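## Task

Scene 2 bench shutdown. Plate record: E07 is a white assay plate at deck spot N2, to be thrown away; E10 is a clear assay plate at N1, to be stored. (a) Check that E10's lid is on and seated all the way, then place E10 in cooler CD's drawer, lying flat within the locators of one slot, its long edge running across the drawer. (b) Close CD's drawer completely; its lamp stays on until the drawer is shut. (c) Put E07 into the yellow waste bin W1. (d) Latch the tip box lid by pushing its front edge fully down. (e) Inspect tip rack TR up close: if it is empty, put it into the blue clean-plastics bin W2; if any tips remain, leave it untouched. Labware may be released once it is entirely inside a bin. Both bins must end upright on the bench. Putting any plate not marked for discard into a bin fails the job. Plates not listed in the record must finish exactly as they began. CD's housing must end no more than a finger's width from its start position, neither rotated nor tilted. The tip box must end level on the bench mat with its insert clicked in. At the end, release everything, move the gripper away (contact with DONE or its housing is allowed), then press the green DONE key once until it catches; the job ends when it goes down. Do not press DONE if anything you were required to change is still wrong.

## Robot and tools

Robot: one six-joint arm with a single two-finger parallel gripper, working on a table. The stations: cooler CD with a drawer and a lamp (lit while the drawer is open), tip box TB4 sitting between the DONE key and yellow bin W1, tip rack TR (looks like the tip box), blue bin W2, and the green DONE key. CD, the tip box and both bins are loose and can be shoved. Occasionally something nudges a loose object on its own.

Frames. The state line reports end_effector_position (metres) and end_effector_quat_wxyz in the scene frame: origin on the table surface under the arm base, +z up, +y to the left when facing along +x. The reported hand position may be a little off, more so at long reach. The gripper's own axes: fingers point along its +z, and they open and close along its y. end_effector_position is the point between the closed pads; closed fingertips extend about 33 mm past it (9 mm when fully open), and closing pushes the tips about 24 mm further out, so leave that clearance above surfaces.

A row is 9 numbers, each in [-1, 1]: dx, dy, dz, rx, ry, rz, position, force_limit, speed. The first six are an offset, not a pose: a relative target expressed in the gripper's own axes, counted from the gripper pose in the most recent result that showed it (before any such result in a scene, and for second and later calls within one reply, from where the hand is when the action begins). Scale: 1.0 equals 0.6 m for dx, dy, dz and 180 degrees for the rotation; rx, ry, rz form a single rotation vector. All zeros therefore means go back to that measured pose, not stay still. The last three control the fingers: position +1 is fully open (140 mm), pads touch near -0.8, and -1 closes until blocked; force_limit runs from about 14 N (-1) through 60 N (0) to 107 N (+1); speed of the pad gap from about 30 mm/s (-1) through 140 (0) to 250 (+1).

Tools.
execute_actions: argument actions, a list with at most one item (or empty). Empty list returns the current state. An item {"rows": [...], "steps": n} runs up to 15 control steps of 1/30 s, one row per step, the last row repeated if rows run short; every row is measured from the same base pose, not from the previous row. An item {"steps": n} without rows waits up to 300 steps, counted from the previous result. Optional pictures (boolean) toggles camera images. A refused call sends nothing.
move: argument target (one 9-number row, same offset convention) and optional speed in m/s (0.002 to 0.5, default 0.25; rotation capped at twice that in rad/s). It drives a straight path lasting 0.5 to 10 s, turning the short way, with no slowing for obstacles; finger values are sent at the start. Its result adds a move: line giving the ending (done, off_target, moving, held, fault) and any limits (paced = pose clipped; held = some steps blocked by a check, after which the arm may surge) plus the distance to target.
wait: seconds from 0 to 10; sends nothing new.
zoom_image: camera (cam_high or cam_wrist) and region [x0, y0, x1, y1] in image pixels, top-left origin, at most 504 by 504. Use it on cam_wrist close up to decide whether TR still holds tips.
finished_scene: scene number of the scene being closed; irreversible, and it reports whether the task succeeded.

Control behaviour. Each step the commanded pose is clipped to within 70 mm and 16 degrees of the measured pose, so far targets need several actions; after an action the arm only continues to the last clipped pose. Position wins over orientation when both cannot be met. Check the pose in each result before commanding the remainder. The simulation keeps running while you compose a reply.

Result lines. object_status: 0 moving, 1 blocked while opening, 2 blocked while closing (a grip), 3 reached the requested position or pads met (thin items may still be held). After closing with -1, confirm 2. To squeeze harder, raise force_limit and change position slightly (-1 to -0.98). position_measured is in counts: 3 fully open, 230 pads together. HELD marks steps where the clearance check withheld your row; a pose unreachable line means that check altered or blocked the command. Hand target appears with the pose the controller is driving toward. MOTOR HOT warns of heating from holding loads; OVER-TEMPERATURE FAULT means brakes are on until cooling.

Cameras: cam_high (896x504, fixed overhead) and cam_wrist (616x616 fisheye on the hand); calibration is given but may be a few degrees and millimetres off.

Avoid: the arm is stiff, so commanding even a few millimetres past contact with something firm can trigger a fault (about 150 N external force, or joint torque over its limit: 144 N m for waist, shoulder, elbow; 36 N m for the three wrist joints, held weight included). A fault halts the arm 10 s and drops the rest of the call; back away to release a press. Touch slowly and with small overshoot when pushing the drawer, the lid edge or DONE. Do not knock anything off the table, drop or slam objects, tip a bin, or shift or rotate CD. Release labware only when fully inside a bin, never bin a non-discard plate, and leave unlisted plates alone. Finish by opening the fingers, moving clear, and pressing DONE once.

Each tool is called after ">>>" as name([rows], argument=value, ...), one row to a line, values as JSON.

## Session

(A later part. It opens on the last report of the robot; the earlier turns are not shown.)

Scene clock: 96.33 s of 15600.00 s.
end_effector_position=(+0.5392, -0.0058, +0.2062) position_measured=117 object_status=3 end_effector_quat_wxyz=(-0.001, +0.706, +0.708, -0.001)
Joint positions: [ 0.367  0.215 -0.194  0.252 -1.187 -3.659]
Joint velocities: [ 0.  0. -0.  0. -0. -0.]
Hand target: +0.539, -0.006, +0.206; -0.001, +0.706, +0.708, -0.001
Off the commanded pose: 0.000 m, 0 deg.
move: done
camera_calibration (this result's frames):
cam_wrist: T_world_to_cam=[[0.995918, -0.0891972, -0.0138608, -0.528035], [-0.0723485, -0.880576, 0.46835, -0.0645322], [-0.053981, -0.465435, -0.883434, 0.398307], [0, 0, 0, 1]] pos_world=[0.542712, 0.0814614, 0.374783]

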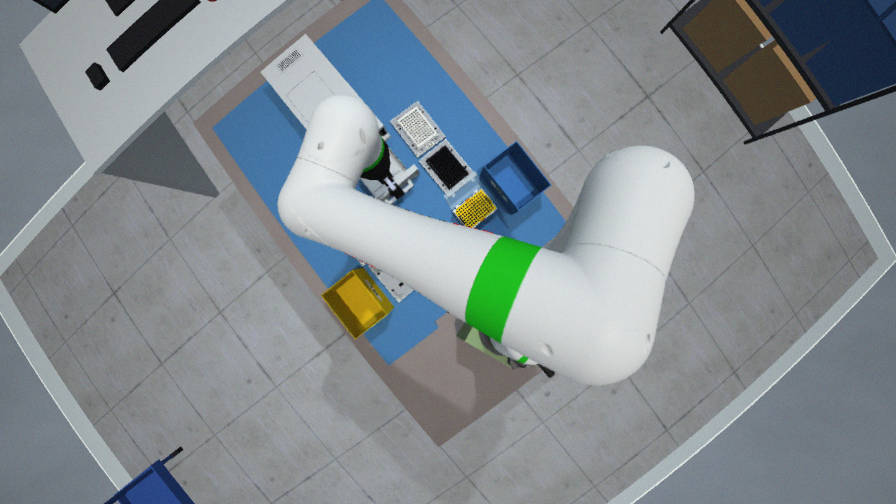

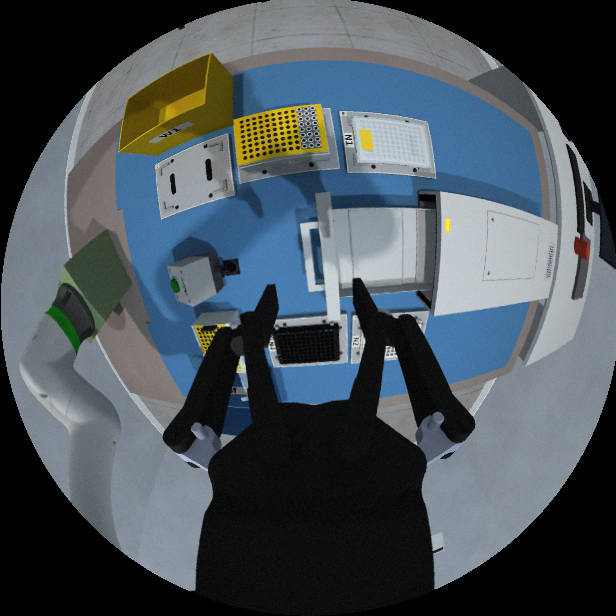

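>>> move(target=[0.327,0.185,0.05,0,0,-0.5,0.4,0,0], speed=0.25)

>>> zoom_image(camera="cam_wrist", region=[200,200,420,400])

Scene clock: 106.83 s of 15600.00 s.
end_effector_position=(+0.6500, +0.1905, +0.1759) position_measured=78 object_status=3 end_effector_quat_wxyz=(-0.001, -0.001, +1.000, +0.000)
Joint positions: [ 0.551  0.661  0.292  0.239 -1.266 -2.253]
Joint velocities: [ 0.     0.001  0.001 -0.    -0.001 -0.   ]
Hand target: +0.650, +0.190, +0.176; -0.001, -0.001, +1.000, +0.000
Off the commanded pose: 0.000 m, 0 deg.
After step 90, 4.00 s passed at rest.
move: done
camera_calibration (this result's frames):
cam_wrist: T_world_to_cam=[[0.0889275, 0.995979, -0.0108327, -0.239008], [0.881503, -0.0736336, 0.466401, -0.64283], [0.463728, -0.0510249, -0.884507, 0.0536562], [0, 0, 0, 1]] pos_world=[0.563029, 0.193451, 0.344687]

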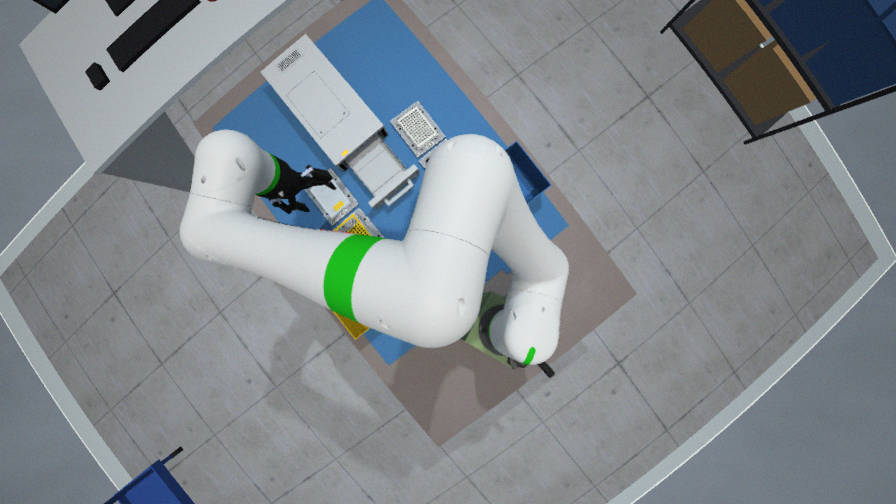

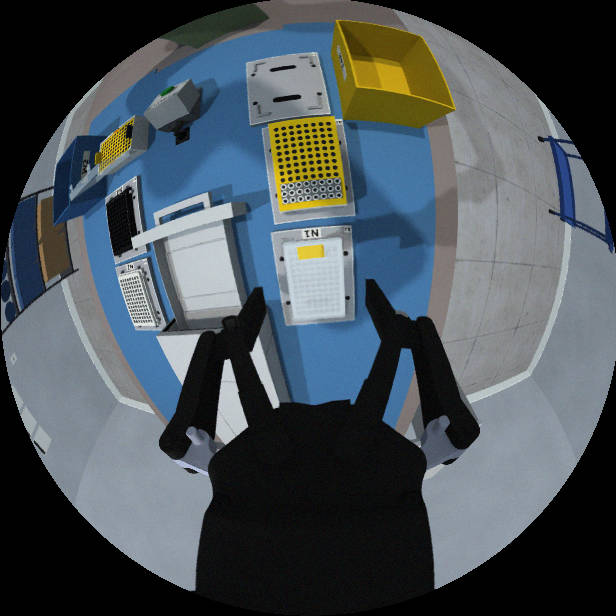

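Region (200, 200, 420, 400) of cam_wrist's 616x616 image, scaled by 2.291, with more detail than that image has; it fills the top 458 rows of this view, and the rest is white.

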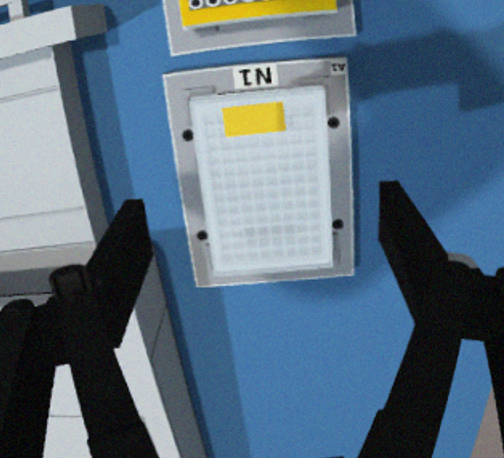

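>>> move(target=[-0.052,-0.004,0.13,0,0,0,0.4,0,0], speed=0.1)

>>> zoom_image(camera="cam_wrist", region=[200,200,420,400])

Scene clock: 114.00 s of 15600.00 s.
end_effector_position=(+0.6810, +0.1881, +0.0979) position_measured=78 object_status=3 end_effector_quat_wxyz=(-0.001, -0.001, +1.000, +0.000)
Joint positions: [ 0.496  0.795  0.332  0.251 -1.164 -2.226]
Joint velocities: [-0.     0.001 -0.    -0.     0.     0.   ]
Hand target: +0.681, +0.188, +0.098; -0.001, -0.001, +1.000, +0.000
Off the commanded pose: 0.000 m, 0 deg.
After step 90, 3.00 s passed at rest.
move: done
camera_calibration (this result's frames):
cam_wrist: T_world_to_cam=[[0.0889509, 0.995977, -0.0108318, -0.240224], [0.881453, -0.0736493, 0.466494, -0.633931], [0.46382, -0.0510428, -0.884458, -0.0299603], [0, 0, 0, 1]] pos_world=[0.594044, 0.19104, 0.266625]

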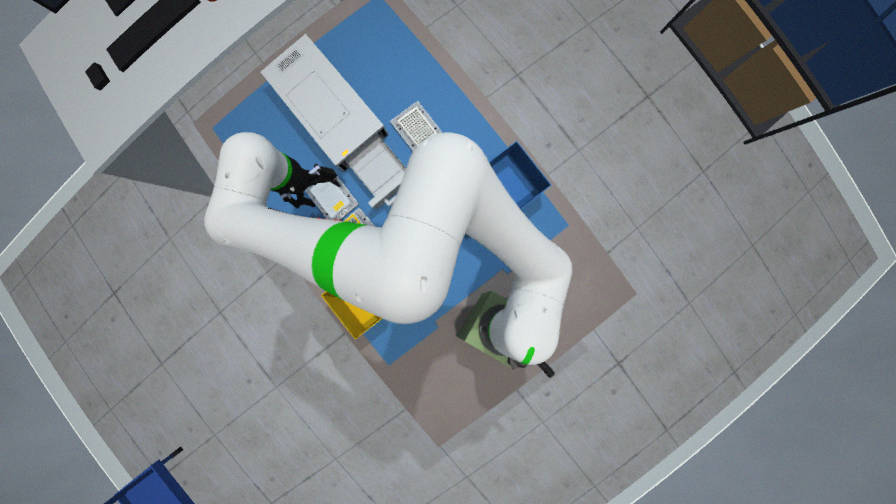

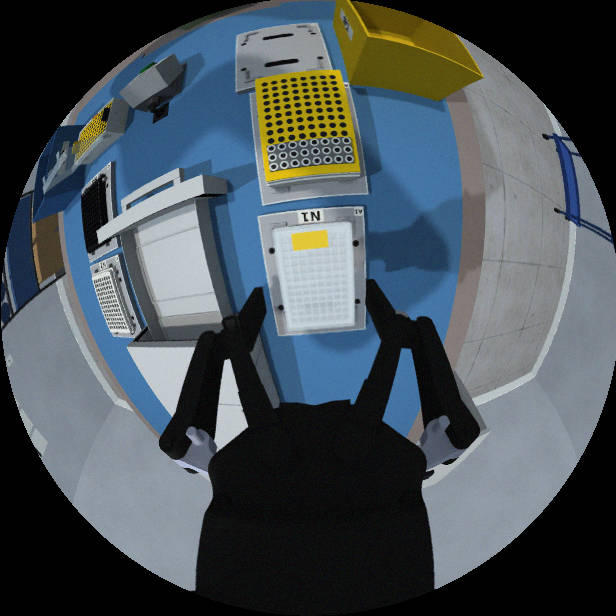

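Region (200, 200, 420, 400) of cam_wrist's 616x616 image, scaled by 2.291, with more detail than that image has; it fills the top 458 rows of this view, and the rest is white.

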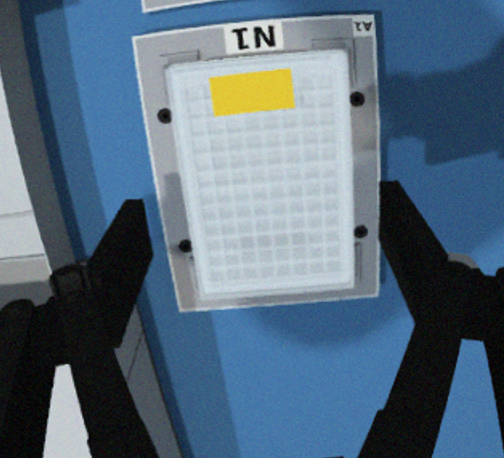

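>>> move(target=[-0.01,0,0.075,0,0,0,0.4,0,0], speed=0.03)

>>> move(target=[0,0,0.017,0,0,0,0.4,0,0], speed=0.006)

>>> move(target=[0,0,0,0,0,0,-1,0.2,-0.5], speed=0.01)

Scene clock: 119.07 s of 15600.00 s.
end_effector_position=(+0.6869, +0.1881, +0.0529) position_measured=78 object_status=3 end_effector_quat_wxyz=(-0.001, -0.001, +1.000, +0.000)
Joint positions: [ 0.477  0.855  0.327  0.26  -1.095 -2.226]
Joint velocities: [-0.     0.    -0.     0.     0.001 -0.001]
Hand target: +0.687, +0.188, +0.053; -0.001, -0.001, +1.000, +0.000
Off the commanded pose: 0.000 m, 0 deg.
After step 90, 0.33 s passed at rest.
move: done
camera_calibration (this result's frames):
cam_wrist: T_world_to_cam=[[0.0889227, 0.995979, -0.0108884, -0.241183], [0.881467, -0.0735992, 0.466475, -0.61811], [0.463798, -0.051078, -0.884467, -0.072495], [0, 0, 0, 1]] pos_world=[0.599913, 0.191018, 0.221587]

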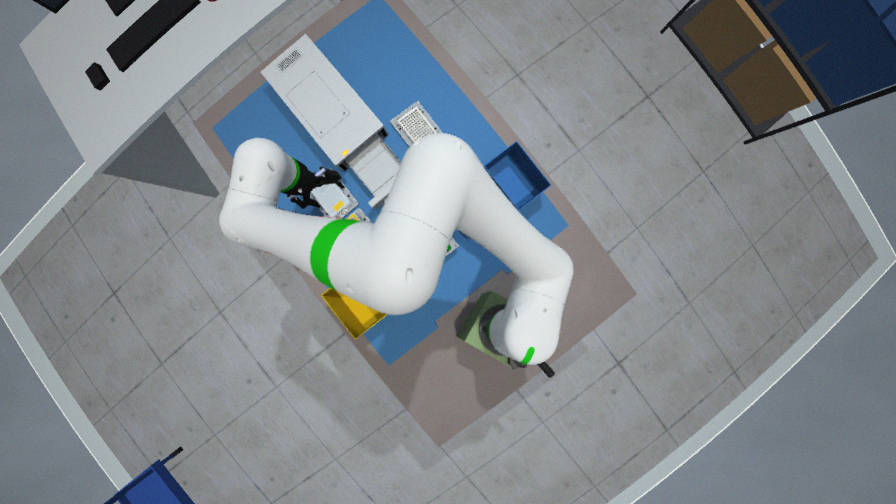

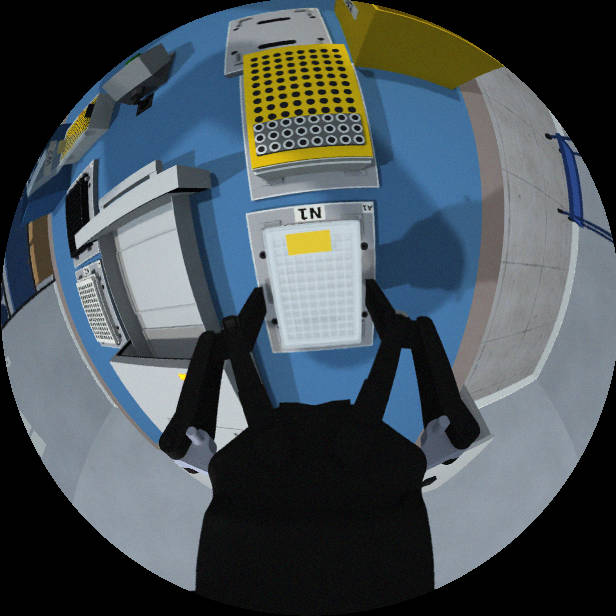

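Scene clock: 121.00 s of 15600.00 s.
end_effector_position=(+0.6869, +0.1881, +0.0426) position_measured=78 object_status=3 end_effector_quat_wxyz=(-0.001, -0.001, +1.000, +0.000)
Joint positions: [ 0.473  0.867  0.321  0.263 -1.078 -2.228]
Joint velocities: [ 0. -0.  0.  0.  0.  0.]
Hand target: +0.687, +0.188, +0.043; -0.001, -0.001, +1.000, +0.000
Off the commanded pose: 0.000 m, 0 deg.
move: done
camera_calibration (this result's frames):
cam_wrist: T_world_to_cam=[[0.0889274, 0.995978, -0.0108989, -0.241289], [0.881466, -0.0735985, 0.466476, -0.613327], [0.463798, -0.0510895, -0.884467, -0.0815065], [0, 0, 0, 1]] pos_world=[0.599887, 0.191014, 0.211383]

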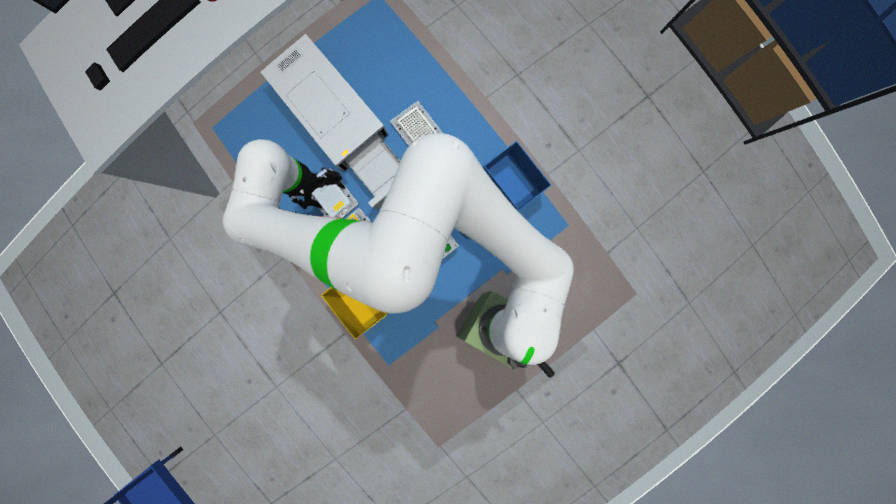

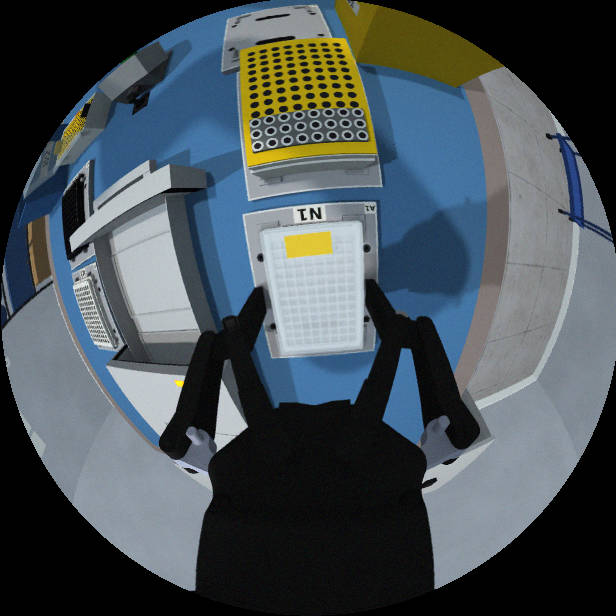

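Scene clock: 121.53 s of 15600.00 s.
end_effector_position=(+0.6868, +0.1882, +0.0427) position_measured=105 object_status=2 end_effector_quat_wxyz=(-0.001, -0.001, +1.000, +0.000)
Joint positions: [ 0.473  0.867  0.321  0.263 -1.078 -2.228]
Joint velocities: [-0.001 -0.    -0.001 -0.     0.     0.   ]
Hand target: +0.687, +0.188, +0.043; -0.001, -0.001, +1.000, +0.000
Off the commanded pose: 0.000 m, 0 deg.
move: done
camera_calibration (this result's frames):
cam_wrist: T_world_to_cam=[[0.0888127, 0.995991, -0.0107048, -0.241394], [0.88143, -0.0735829, 0.466548, -0.613319], [0.463889, -0.0508708, -0.884431, -0.0815116], [0, 0, 0, 1]] pos_world=[0.599849, 0.19115, 0.211467]

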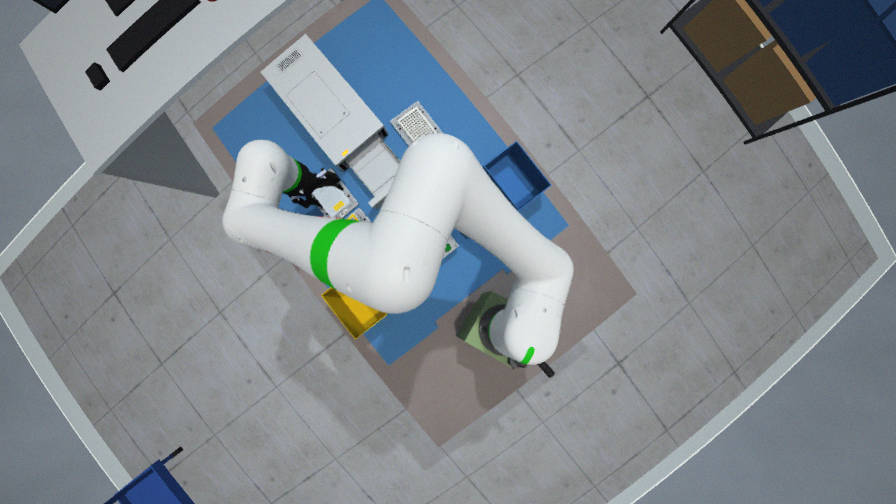

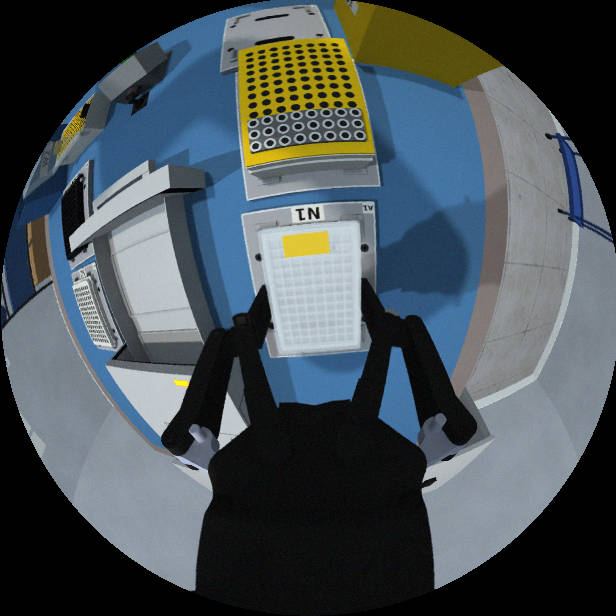

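>>> move(target=[0,0,-0.19,0,0,0,-1,0.2,-0.5], speed=0.08)

>>> move(target=[0.072,-0.33,0,0,0,0.5,-1,0.2,-0.5], speed=0.15)

>>> move(target=[0,0,0.11,0,0,0,-1,0.2,-0.5], speed=0.05)

>>> zoom_image(camera="cam_wrist", region=[170,150,470,400])

Scene clock: 127.27 s of 15600.00 s.
end_effector_position=(+0.6871, +0.1883, +0.1568) position_measured=105 object_status=2 end_effector_quat_wxyz=(-0.001, -0.001, +1.000, +0.000)
Joint positions: [ 0.512  0.759  0.417  0.239 -1.283 -2.209]
Joint velocities: [ 0.    -0.    -0.    -0.    -0.     0.001]
Hand target: +0.687, +0.188, +0.157; -0.001, -0.001, +1.000, +0.000
Off the commanded pose: 0.000 m, 0 deg.
After step 90, 1.03 s passed at rest.
move: done
camera_calibration (this result's frames):
cam_wrist: T_world_to_cam=[[0.088749, 0.995998, -0.010535, -0.240219], [0.881407, -0.0736031, 0.466587, -0.666783], [0.463944, -0.0506947, -0.884413, 0.0191947], [0, 0, 0, 1]] pos_world=[0.600121, 0.191153, 0.325558]

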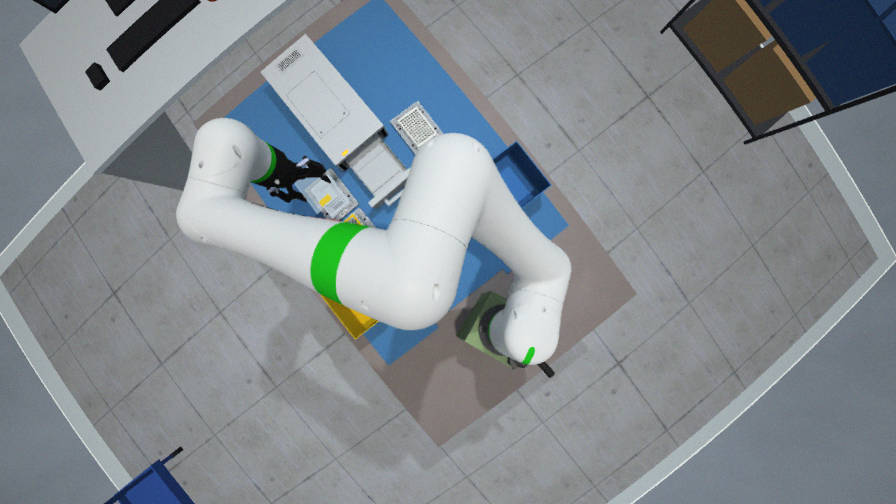

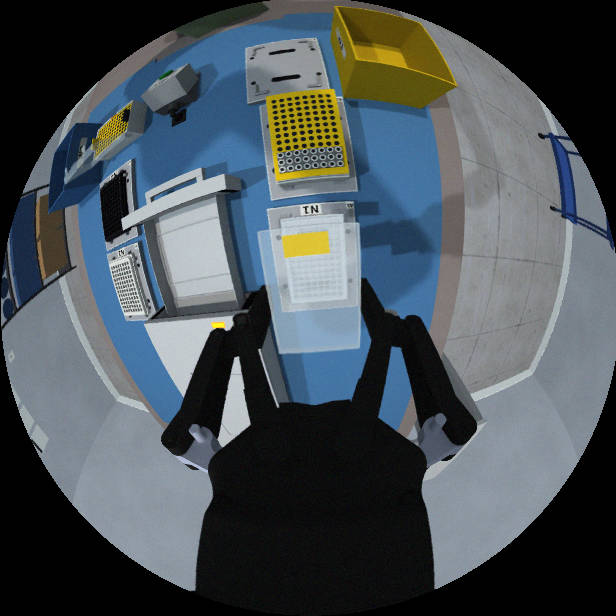

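Scene clock: 132.80 s of 15600.00 s.
end_effector_position=(+0.6441, -0.0098, +0.1569) position_measured=105 object_status=2 end_effector_quat_wxyz=(-0.001, +0.706, +0.708, -0.000)
Joint positions: [ 0.271  0.495  0.091  0.254 -1.168 -3.566]
Joint velocities: [-0.    -0.    -0.002  0.    -0.     0.001]
Hand target: +0.644, -0.010, +0.157; -0.001, +0.706, +0.708, -0.000
Off the commanded pose: 0.000 m, 0 deg.
move: done
camera_calibration (this result's frames):
cam_wrist: T_world_to_cam=[[0.995952, -0.0888584, -0.0135788, -0.633588], [-0.0722, -0.88076, 0.468026, -0.0373318], [-0.0535477, -0.465151, -0.88361, 0.358289], [0, 0, 0, 1]] pos_world=[0.647514, 0.0774786, 0.325457]

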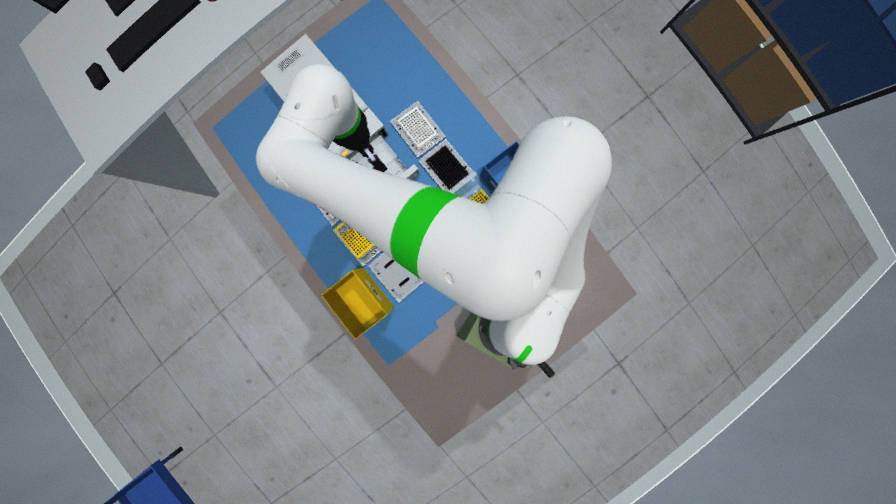

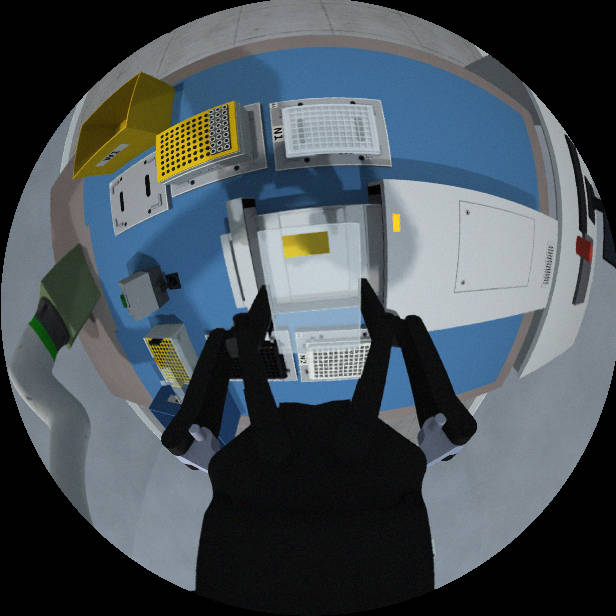

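Scene clock: 134.40 s of 15600.00 s.
end_effector_position=(+0.6440, -0.0098, +0.0909) position_measured=105 object_status=2 end_effector_quat_wxyz=(-0.001, +0.706, +0.708, -0.000)
Joint positions: [ 0.245  0.565  0.03   0.272 -1.036 -3.579]
Joint velocities: [ 0.  0.  0.  0.  0. -0.]
Hand target: +0.644, -0.010, +0.091; -0.001, +0.706, +0.708, -0.000
Off the commanded pose: 0.000 m, 0 deg.
move: done
camera_calibration (this result's frames):
cam_wrist: T_world_to_cam=[[0.995947, -0.088915, -0.0135207, -0.634347], [-0.0722754, -0.88074, 0.468054, -0.00640982], [-0.0535251, -0.46518, -0.883597, 0.299962], [0, 0, 0, 1]] pos_world=[0.647368, 0.0774878, 0.259468]

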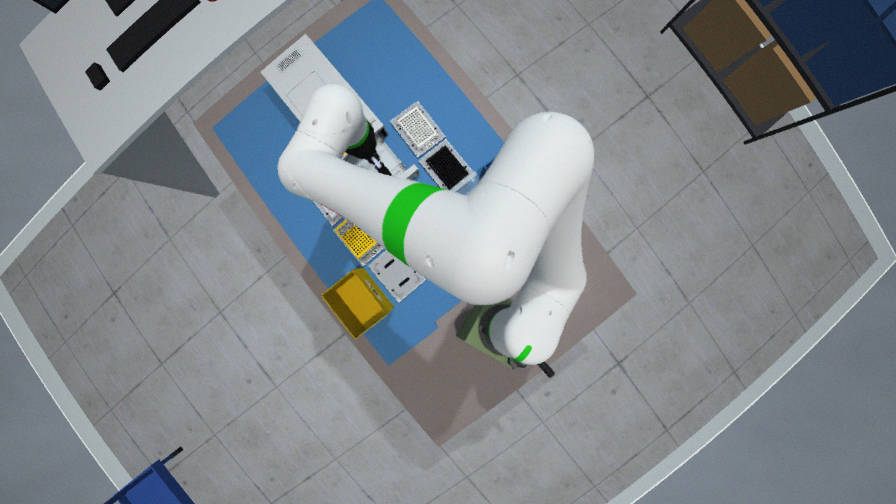

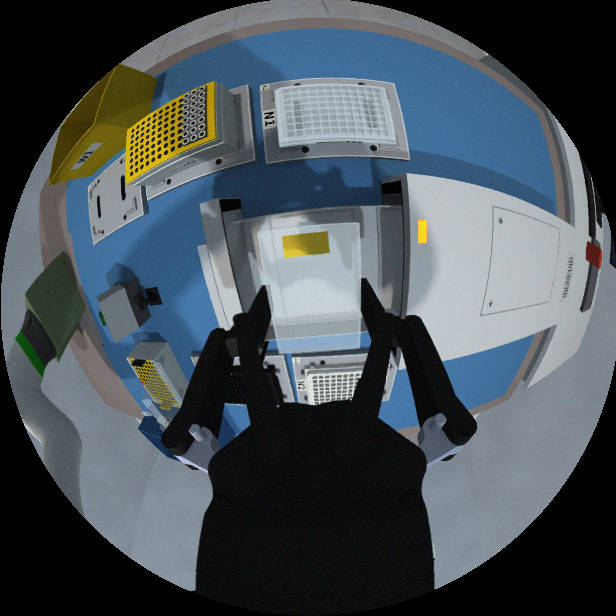

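Region (170, 150, 470, 400) of cam_wrist's 616x616 image, scaled by 1.680, with more detail than that image has.

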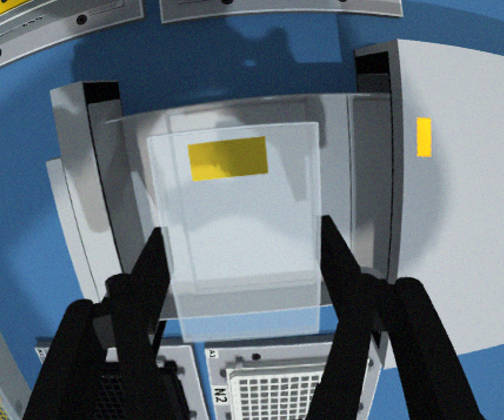

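>>> move(target=[0,0,-0.1,0,0,0,-1,0.2,-0.5], speed=0.1)

>>> move(target=[0.33,0.0717,0,0,0,-0.5,-1,0.2,-0.5], speed=0.2)

>>> move(target=[0,0,0.14,0,0,0,-1,0.2,-0.5], speed=0.05)

>>> zoom_image(camera="cam_wrist", region=[200,170,430,400])

Scene clock: 143.53 s of 15600.00 s.
end_effector_position=(+0.6441, -0.0098, +0.1509) position_measured=105 object_status=2 end_effector_quat_wxyz=(-0.001, +0.706, +0.708, -0.000)
Joint positions: [ 0.269  0.501  0.084  0.256 -1.156 -3.567]
Joint velocities: [-0.    -0.     0.001 -0.     0.    -0.001]
Hand target: +0.644, -0.010, +0.151; -0.001, +0.706, +0.708, -0.000
Off the commanded pose: 0.000 m, 0 deg.
After step 90, 5.23 s passed at rest.
move: done
camera_calibration (this result's frames):
cam_wrist: T_world_to_cam=[[0.995948, -0.0889029, -0.0135244, -0.633669], [-0.0722685, -0.880788, 0.467963, -0.0344812], [-0.0535154, -0.46509, -0.883644, 0.35301], [0, 0, 0, 1]] pos_world=[0.647502, 0.0774757, 0.319501]

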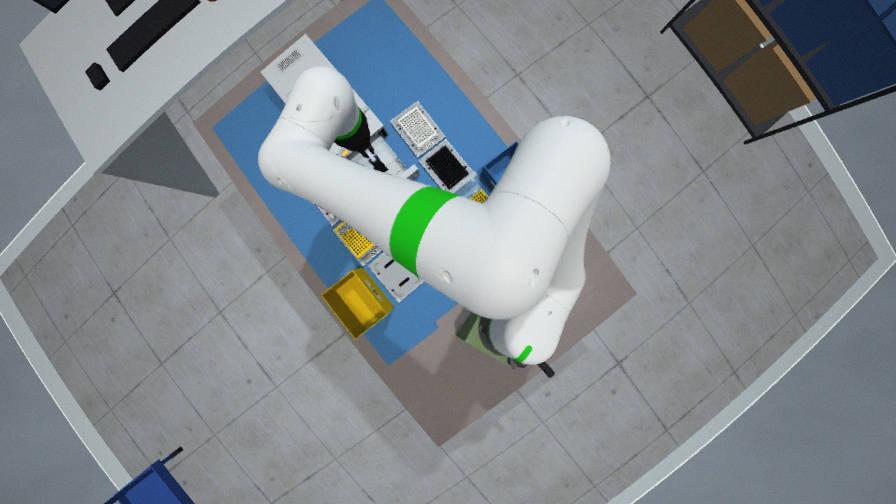

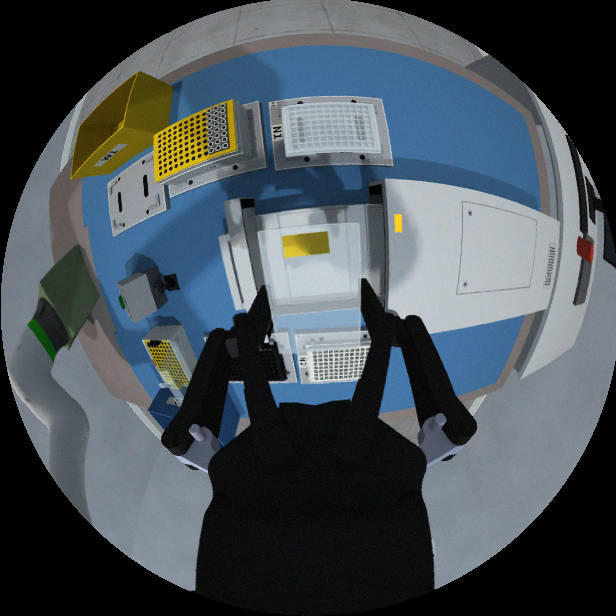

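Scene clock: 147.80 s of 15600.00 s.
end_effector_position=(+0.6869, +0.1883, +0.1509) position_measured=105 object_status=2 end_effector_quat_wxyz=(-0.001, -0.001, +1.000, +0.000)
Joint positions: [ 0.51   0.763  0.409  0.24  -1.272 -2.211]
Joint velocities: [ 0.     0.     0.001  0.    -0.     0.001]
Hand target: +0.687, +0.188, +0.151; -0.001, -0.001, +1.000, +0.000
Off the commanded pose: 0.000 m, 0 deg.
move: done
camera_calibration (this result's frames):
cam_wrist: T_world_to_cam=[[0.0887335, 0.996001, -0.0104519, -0.240316], [0.881373, -0.0736244, 0.46665, -0.663824], [0.464014, -0.0506194, -0.884381, 0.0139753], [0, 0, 0, 1]] pos_world=[0.599916, 0.191188, 0.319621]

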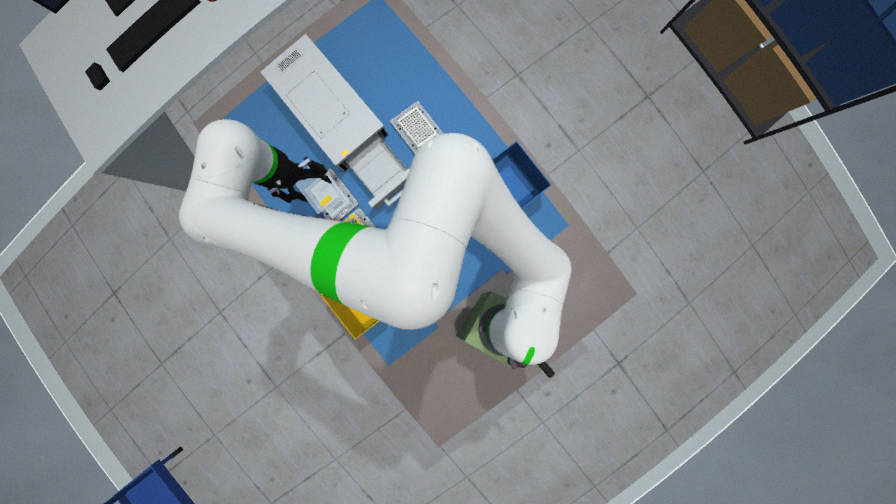

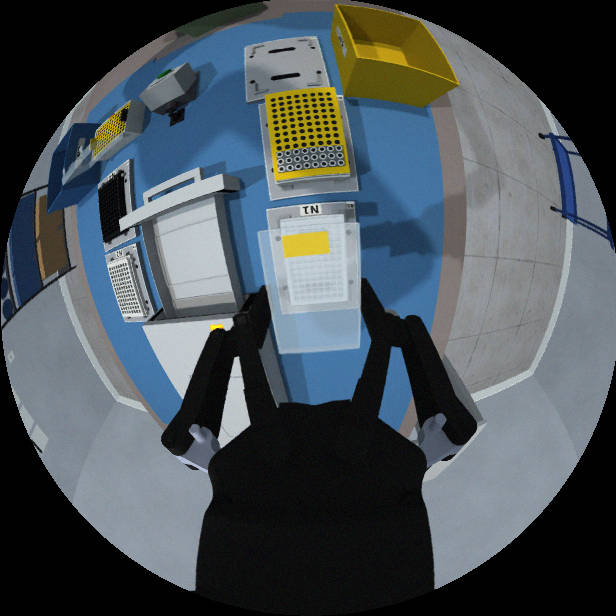

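Scene clock: 149.73 s of 15600.00 s.
end_effector_position=(+0.6868, +0.1883, +0.0669) position_measured=105 object_status=2 end_effector_quat_wxyz=(-0.001, -0.001, +1.000, +0.000)
Joint positions: [ 0.482  0.839  0.334  0.257 -1.119 -2.224]
Joint velocities: [ 0.    -0.    -0.     0.     0.     0.001]
Hand target: +0.687, +0.188, +0.067; -0.001, -0.001, +1.000, +0.000
Off the commanded pose: 0.000 m, 0 deg.
move: done
camera_calibration (this result's frames):
cam_wrist: T_world_to_cam=[[0.0887938, 0.995995, -0.0105124, -0.241205], [0.881358, -0.0736482, 0.466674, -0.624446], [0.46403, -0.0507029, -0.884367, -0.0602357], [0, 0, 0, 1]] pos_world=[0.599729, 0.191195, 0.235607]

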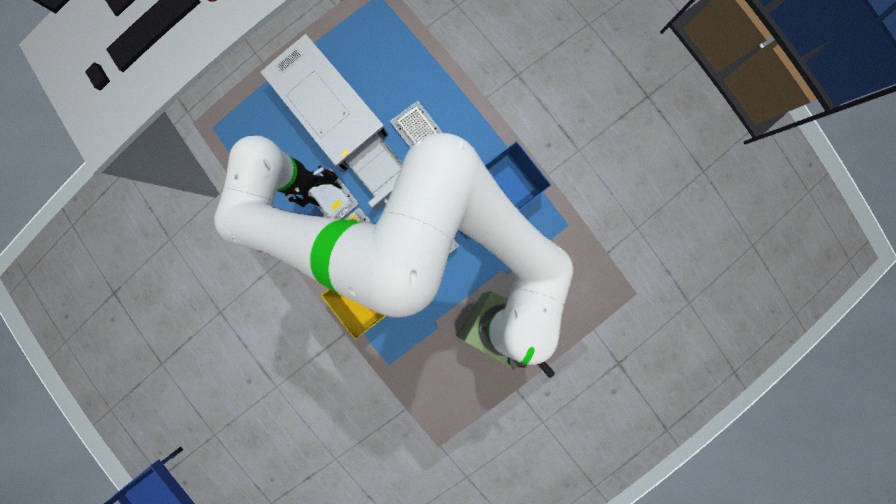

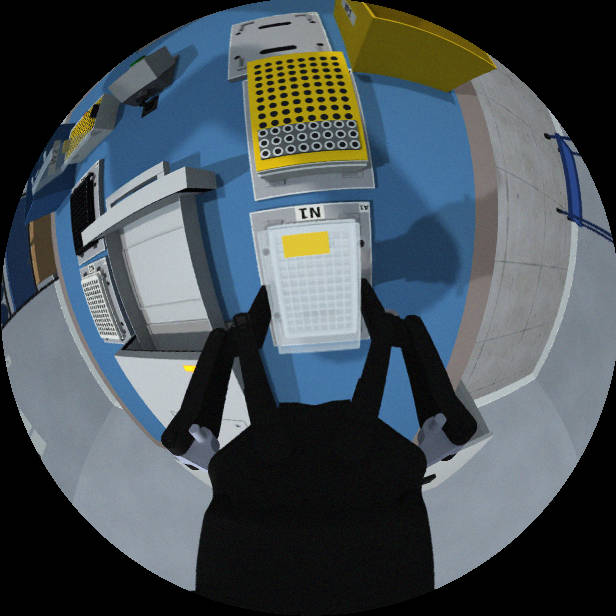

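Region (200, 170, 430, 400) of cam_wrist's 616x616 image, scaled by 2.191, with more detail than that image has.

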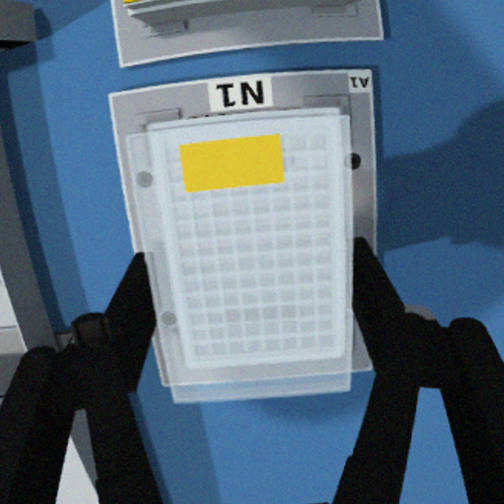

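Lower slowly back onto the plate, to just above the original height, and release so it settles.

>>> move(target=[0,0,0.036,0,0,0,-1,0.2,-0.5], speed=0.004)

>>> move(target=[0,0,0,0,0,0,0.4,0.2,-0.5], speed=0.01)

>>> zoom_image(camera="cam_wrist", region=[200,170,430,400])

Scene clock: 157.93 s of 15600.00 s.
end_effector_position=(+0.6867, +0.1884, +0.0453) position_measured=105 object_status=2 end_effector_quat_wxyz=(-0.001, -0.001, +1.000, +0.000)
Joint positions: [ 0.474  0.863  0.322  0.262 -1.082 -2.227]
Joint velocities: [-0.     0.    -0.001  0.     0.     0.   ]
Hand target: +0.687, +0.188, +0.045; -0.001, -0.001, +1.000, +0.000
Off the commanded pose: 0.000 m, 0 deg.
move: done
camera_calibration (this result's frames):
cam_wrist: T_world_to_cam=[[0.0887803, 0.995996, -0.0104676, -0.241457], [0.881313, -0.0736523, 0.466758, -0.614343], [0.464118, -0.0506641, -0.884323, -0.0793472], [0, 0, 0, 1]] pos_world=[0.599691, 0.191222, 0.214053]

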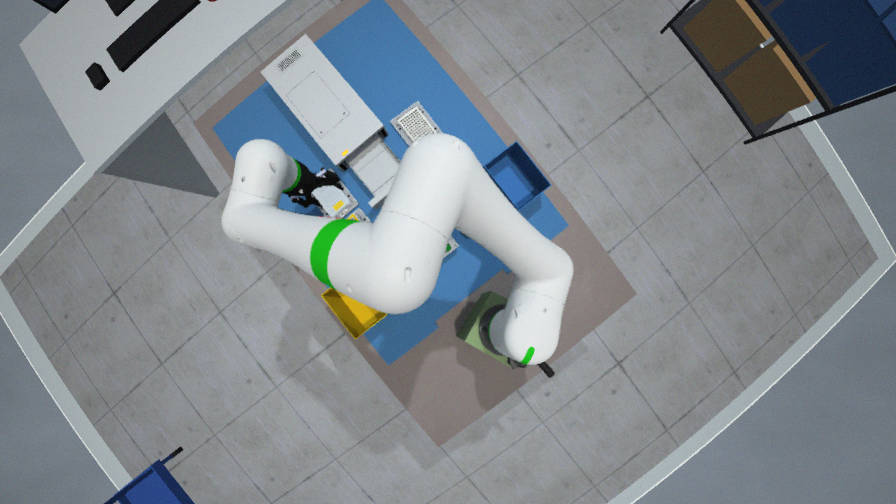

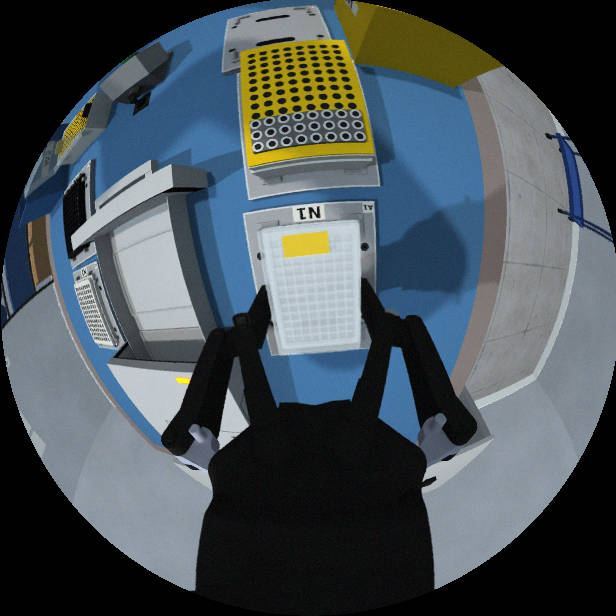

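Scene clock: 158.43 s of 15600.00 s.
end_effector_position=(+0.6868, +0.1884, +0.0453) position_measured=78 object_status=3 end_effector_quat_wxyz=(-0.001, -0.001, +1.000, +0.001)
Joint positions: [ 0.474  0.863  0.322  0.262 -1.082 -2.228]
Joint velocities: [ 0.001 -0.     0.     0.    -0.004 -0.   ]
Hand target: +0.687, +0.188, +0.045; -0.001, -0.001, +1.000, +0.000
Off the commanded pose: 0.000 m, 0 deg.
move: done
camera_calibration (this result's frames):
cam_wrist: T_world_to_cam=[[0.088987, 0.99598, -0.0102895, -0.241627], [0.881279, -0.0739167, 0.46678, -0.614266], [0.464142, -0.0506052, -0.884314, -0.0794283], [0, 0, 0, 1]] pos_world=[0.599707, 0.191232, 0.214001]

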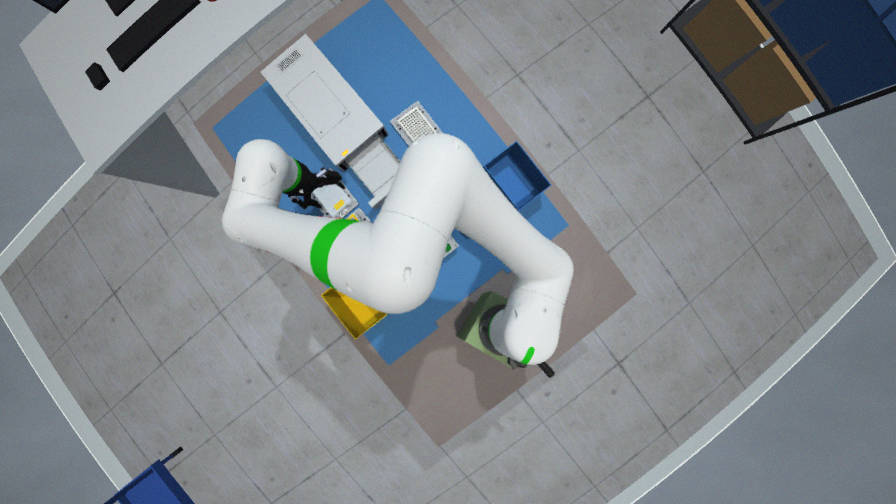

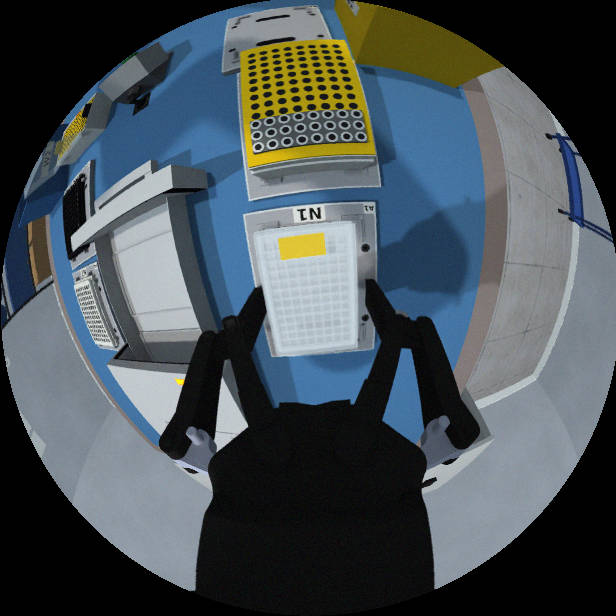

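Region (200, 170, 430, 400) of cam_wrist's 616x616 image, scaled by 2.191, with more detail than that image has.

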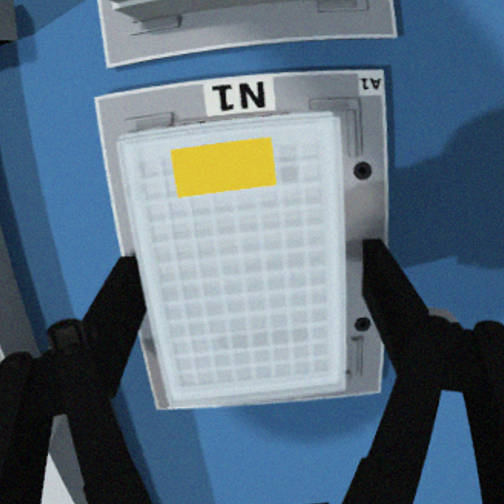

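>>> move(target=[0,0,-0.12,0,0,0,0.6,0.2,0], speed=0.05)

>>> zoom_image(camera="cam_wrist", region=[220,190,410,380])

Scene clock: 164.17 s of 15600.00 s.
end_effector_position=(+0.6869, +0.1884, +0.1173) position_measured=53 object_status=3 end_effector_quat_wxyz=(-0.001, -0.001, +1.000, +0.001)
Joint positions: [ 0.499  0.79   0.374  0.246 -1.208 -2.216]
Joint velocities: [ 0. -0. -0. -0.  0. -0.]
Hand target: +0.687, +0.188, +0.117; -0.001, -0.001, +1.000, +0.001
Off the commanded pose: 0.000 m, 0 deg.
After step 90, 1.03 s passed at rest.
move: done
camera_calibration (this result's frames):
cam_wrist: T_world_to_cam=[[0.0889482, 0.995984, -0.0101976, -0.240882], [0.881277, -0.0739248, 0.466783, -0.648025], [0.464155, -0.0505064, -0.884313, -0.0158189], [0, 0, 0, 1]] pos_world=[0.599858, 0.19121, 0.286042]

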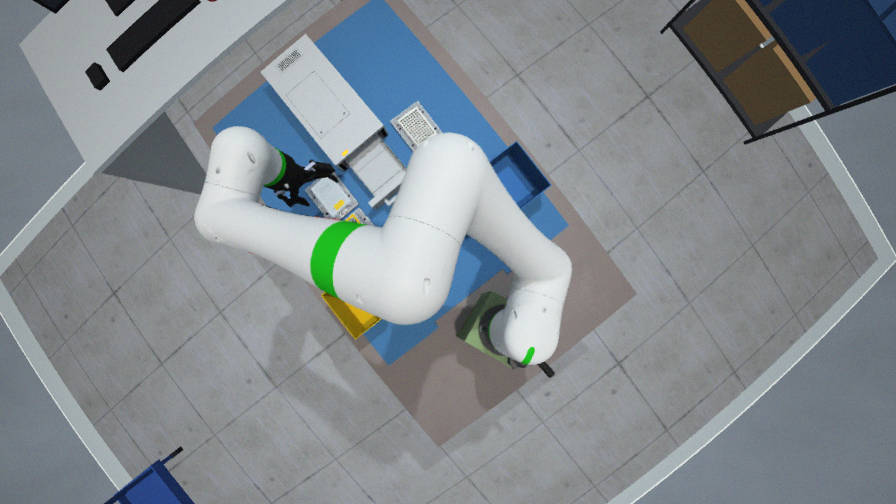

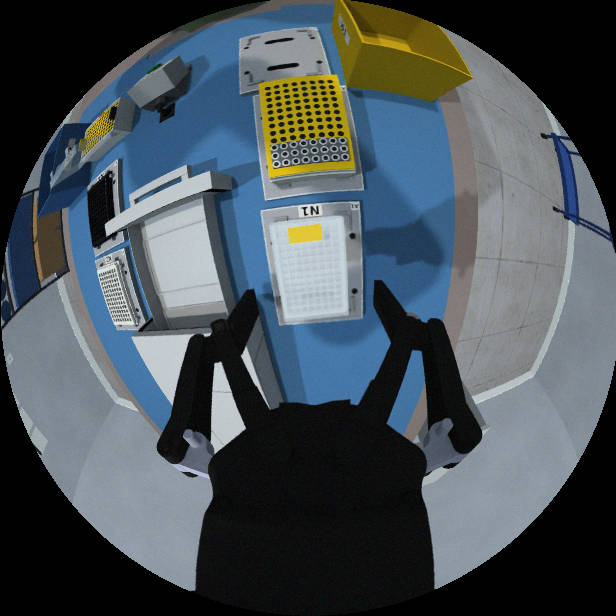

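Region (220, 190, 410, 380) of cam_wrist's 616x616 image, scaled by 2.653, with more detail than that image has.

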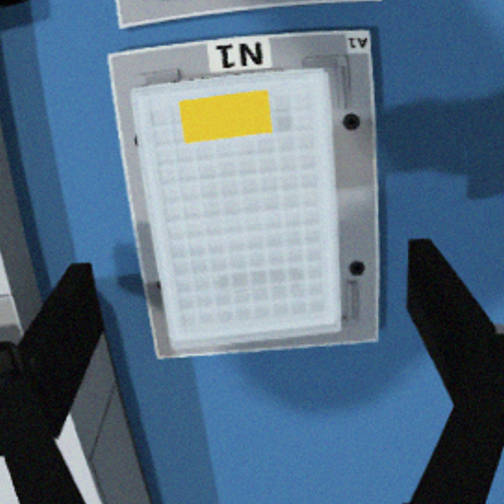

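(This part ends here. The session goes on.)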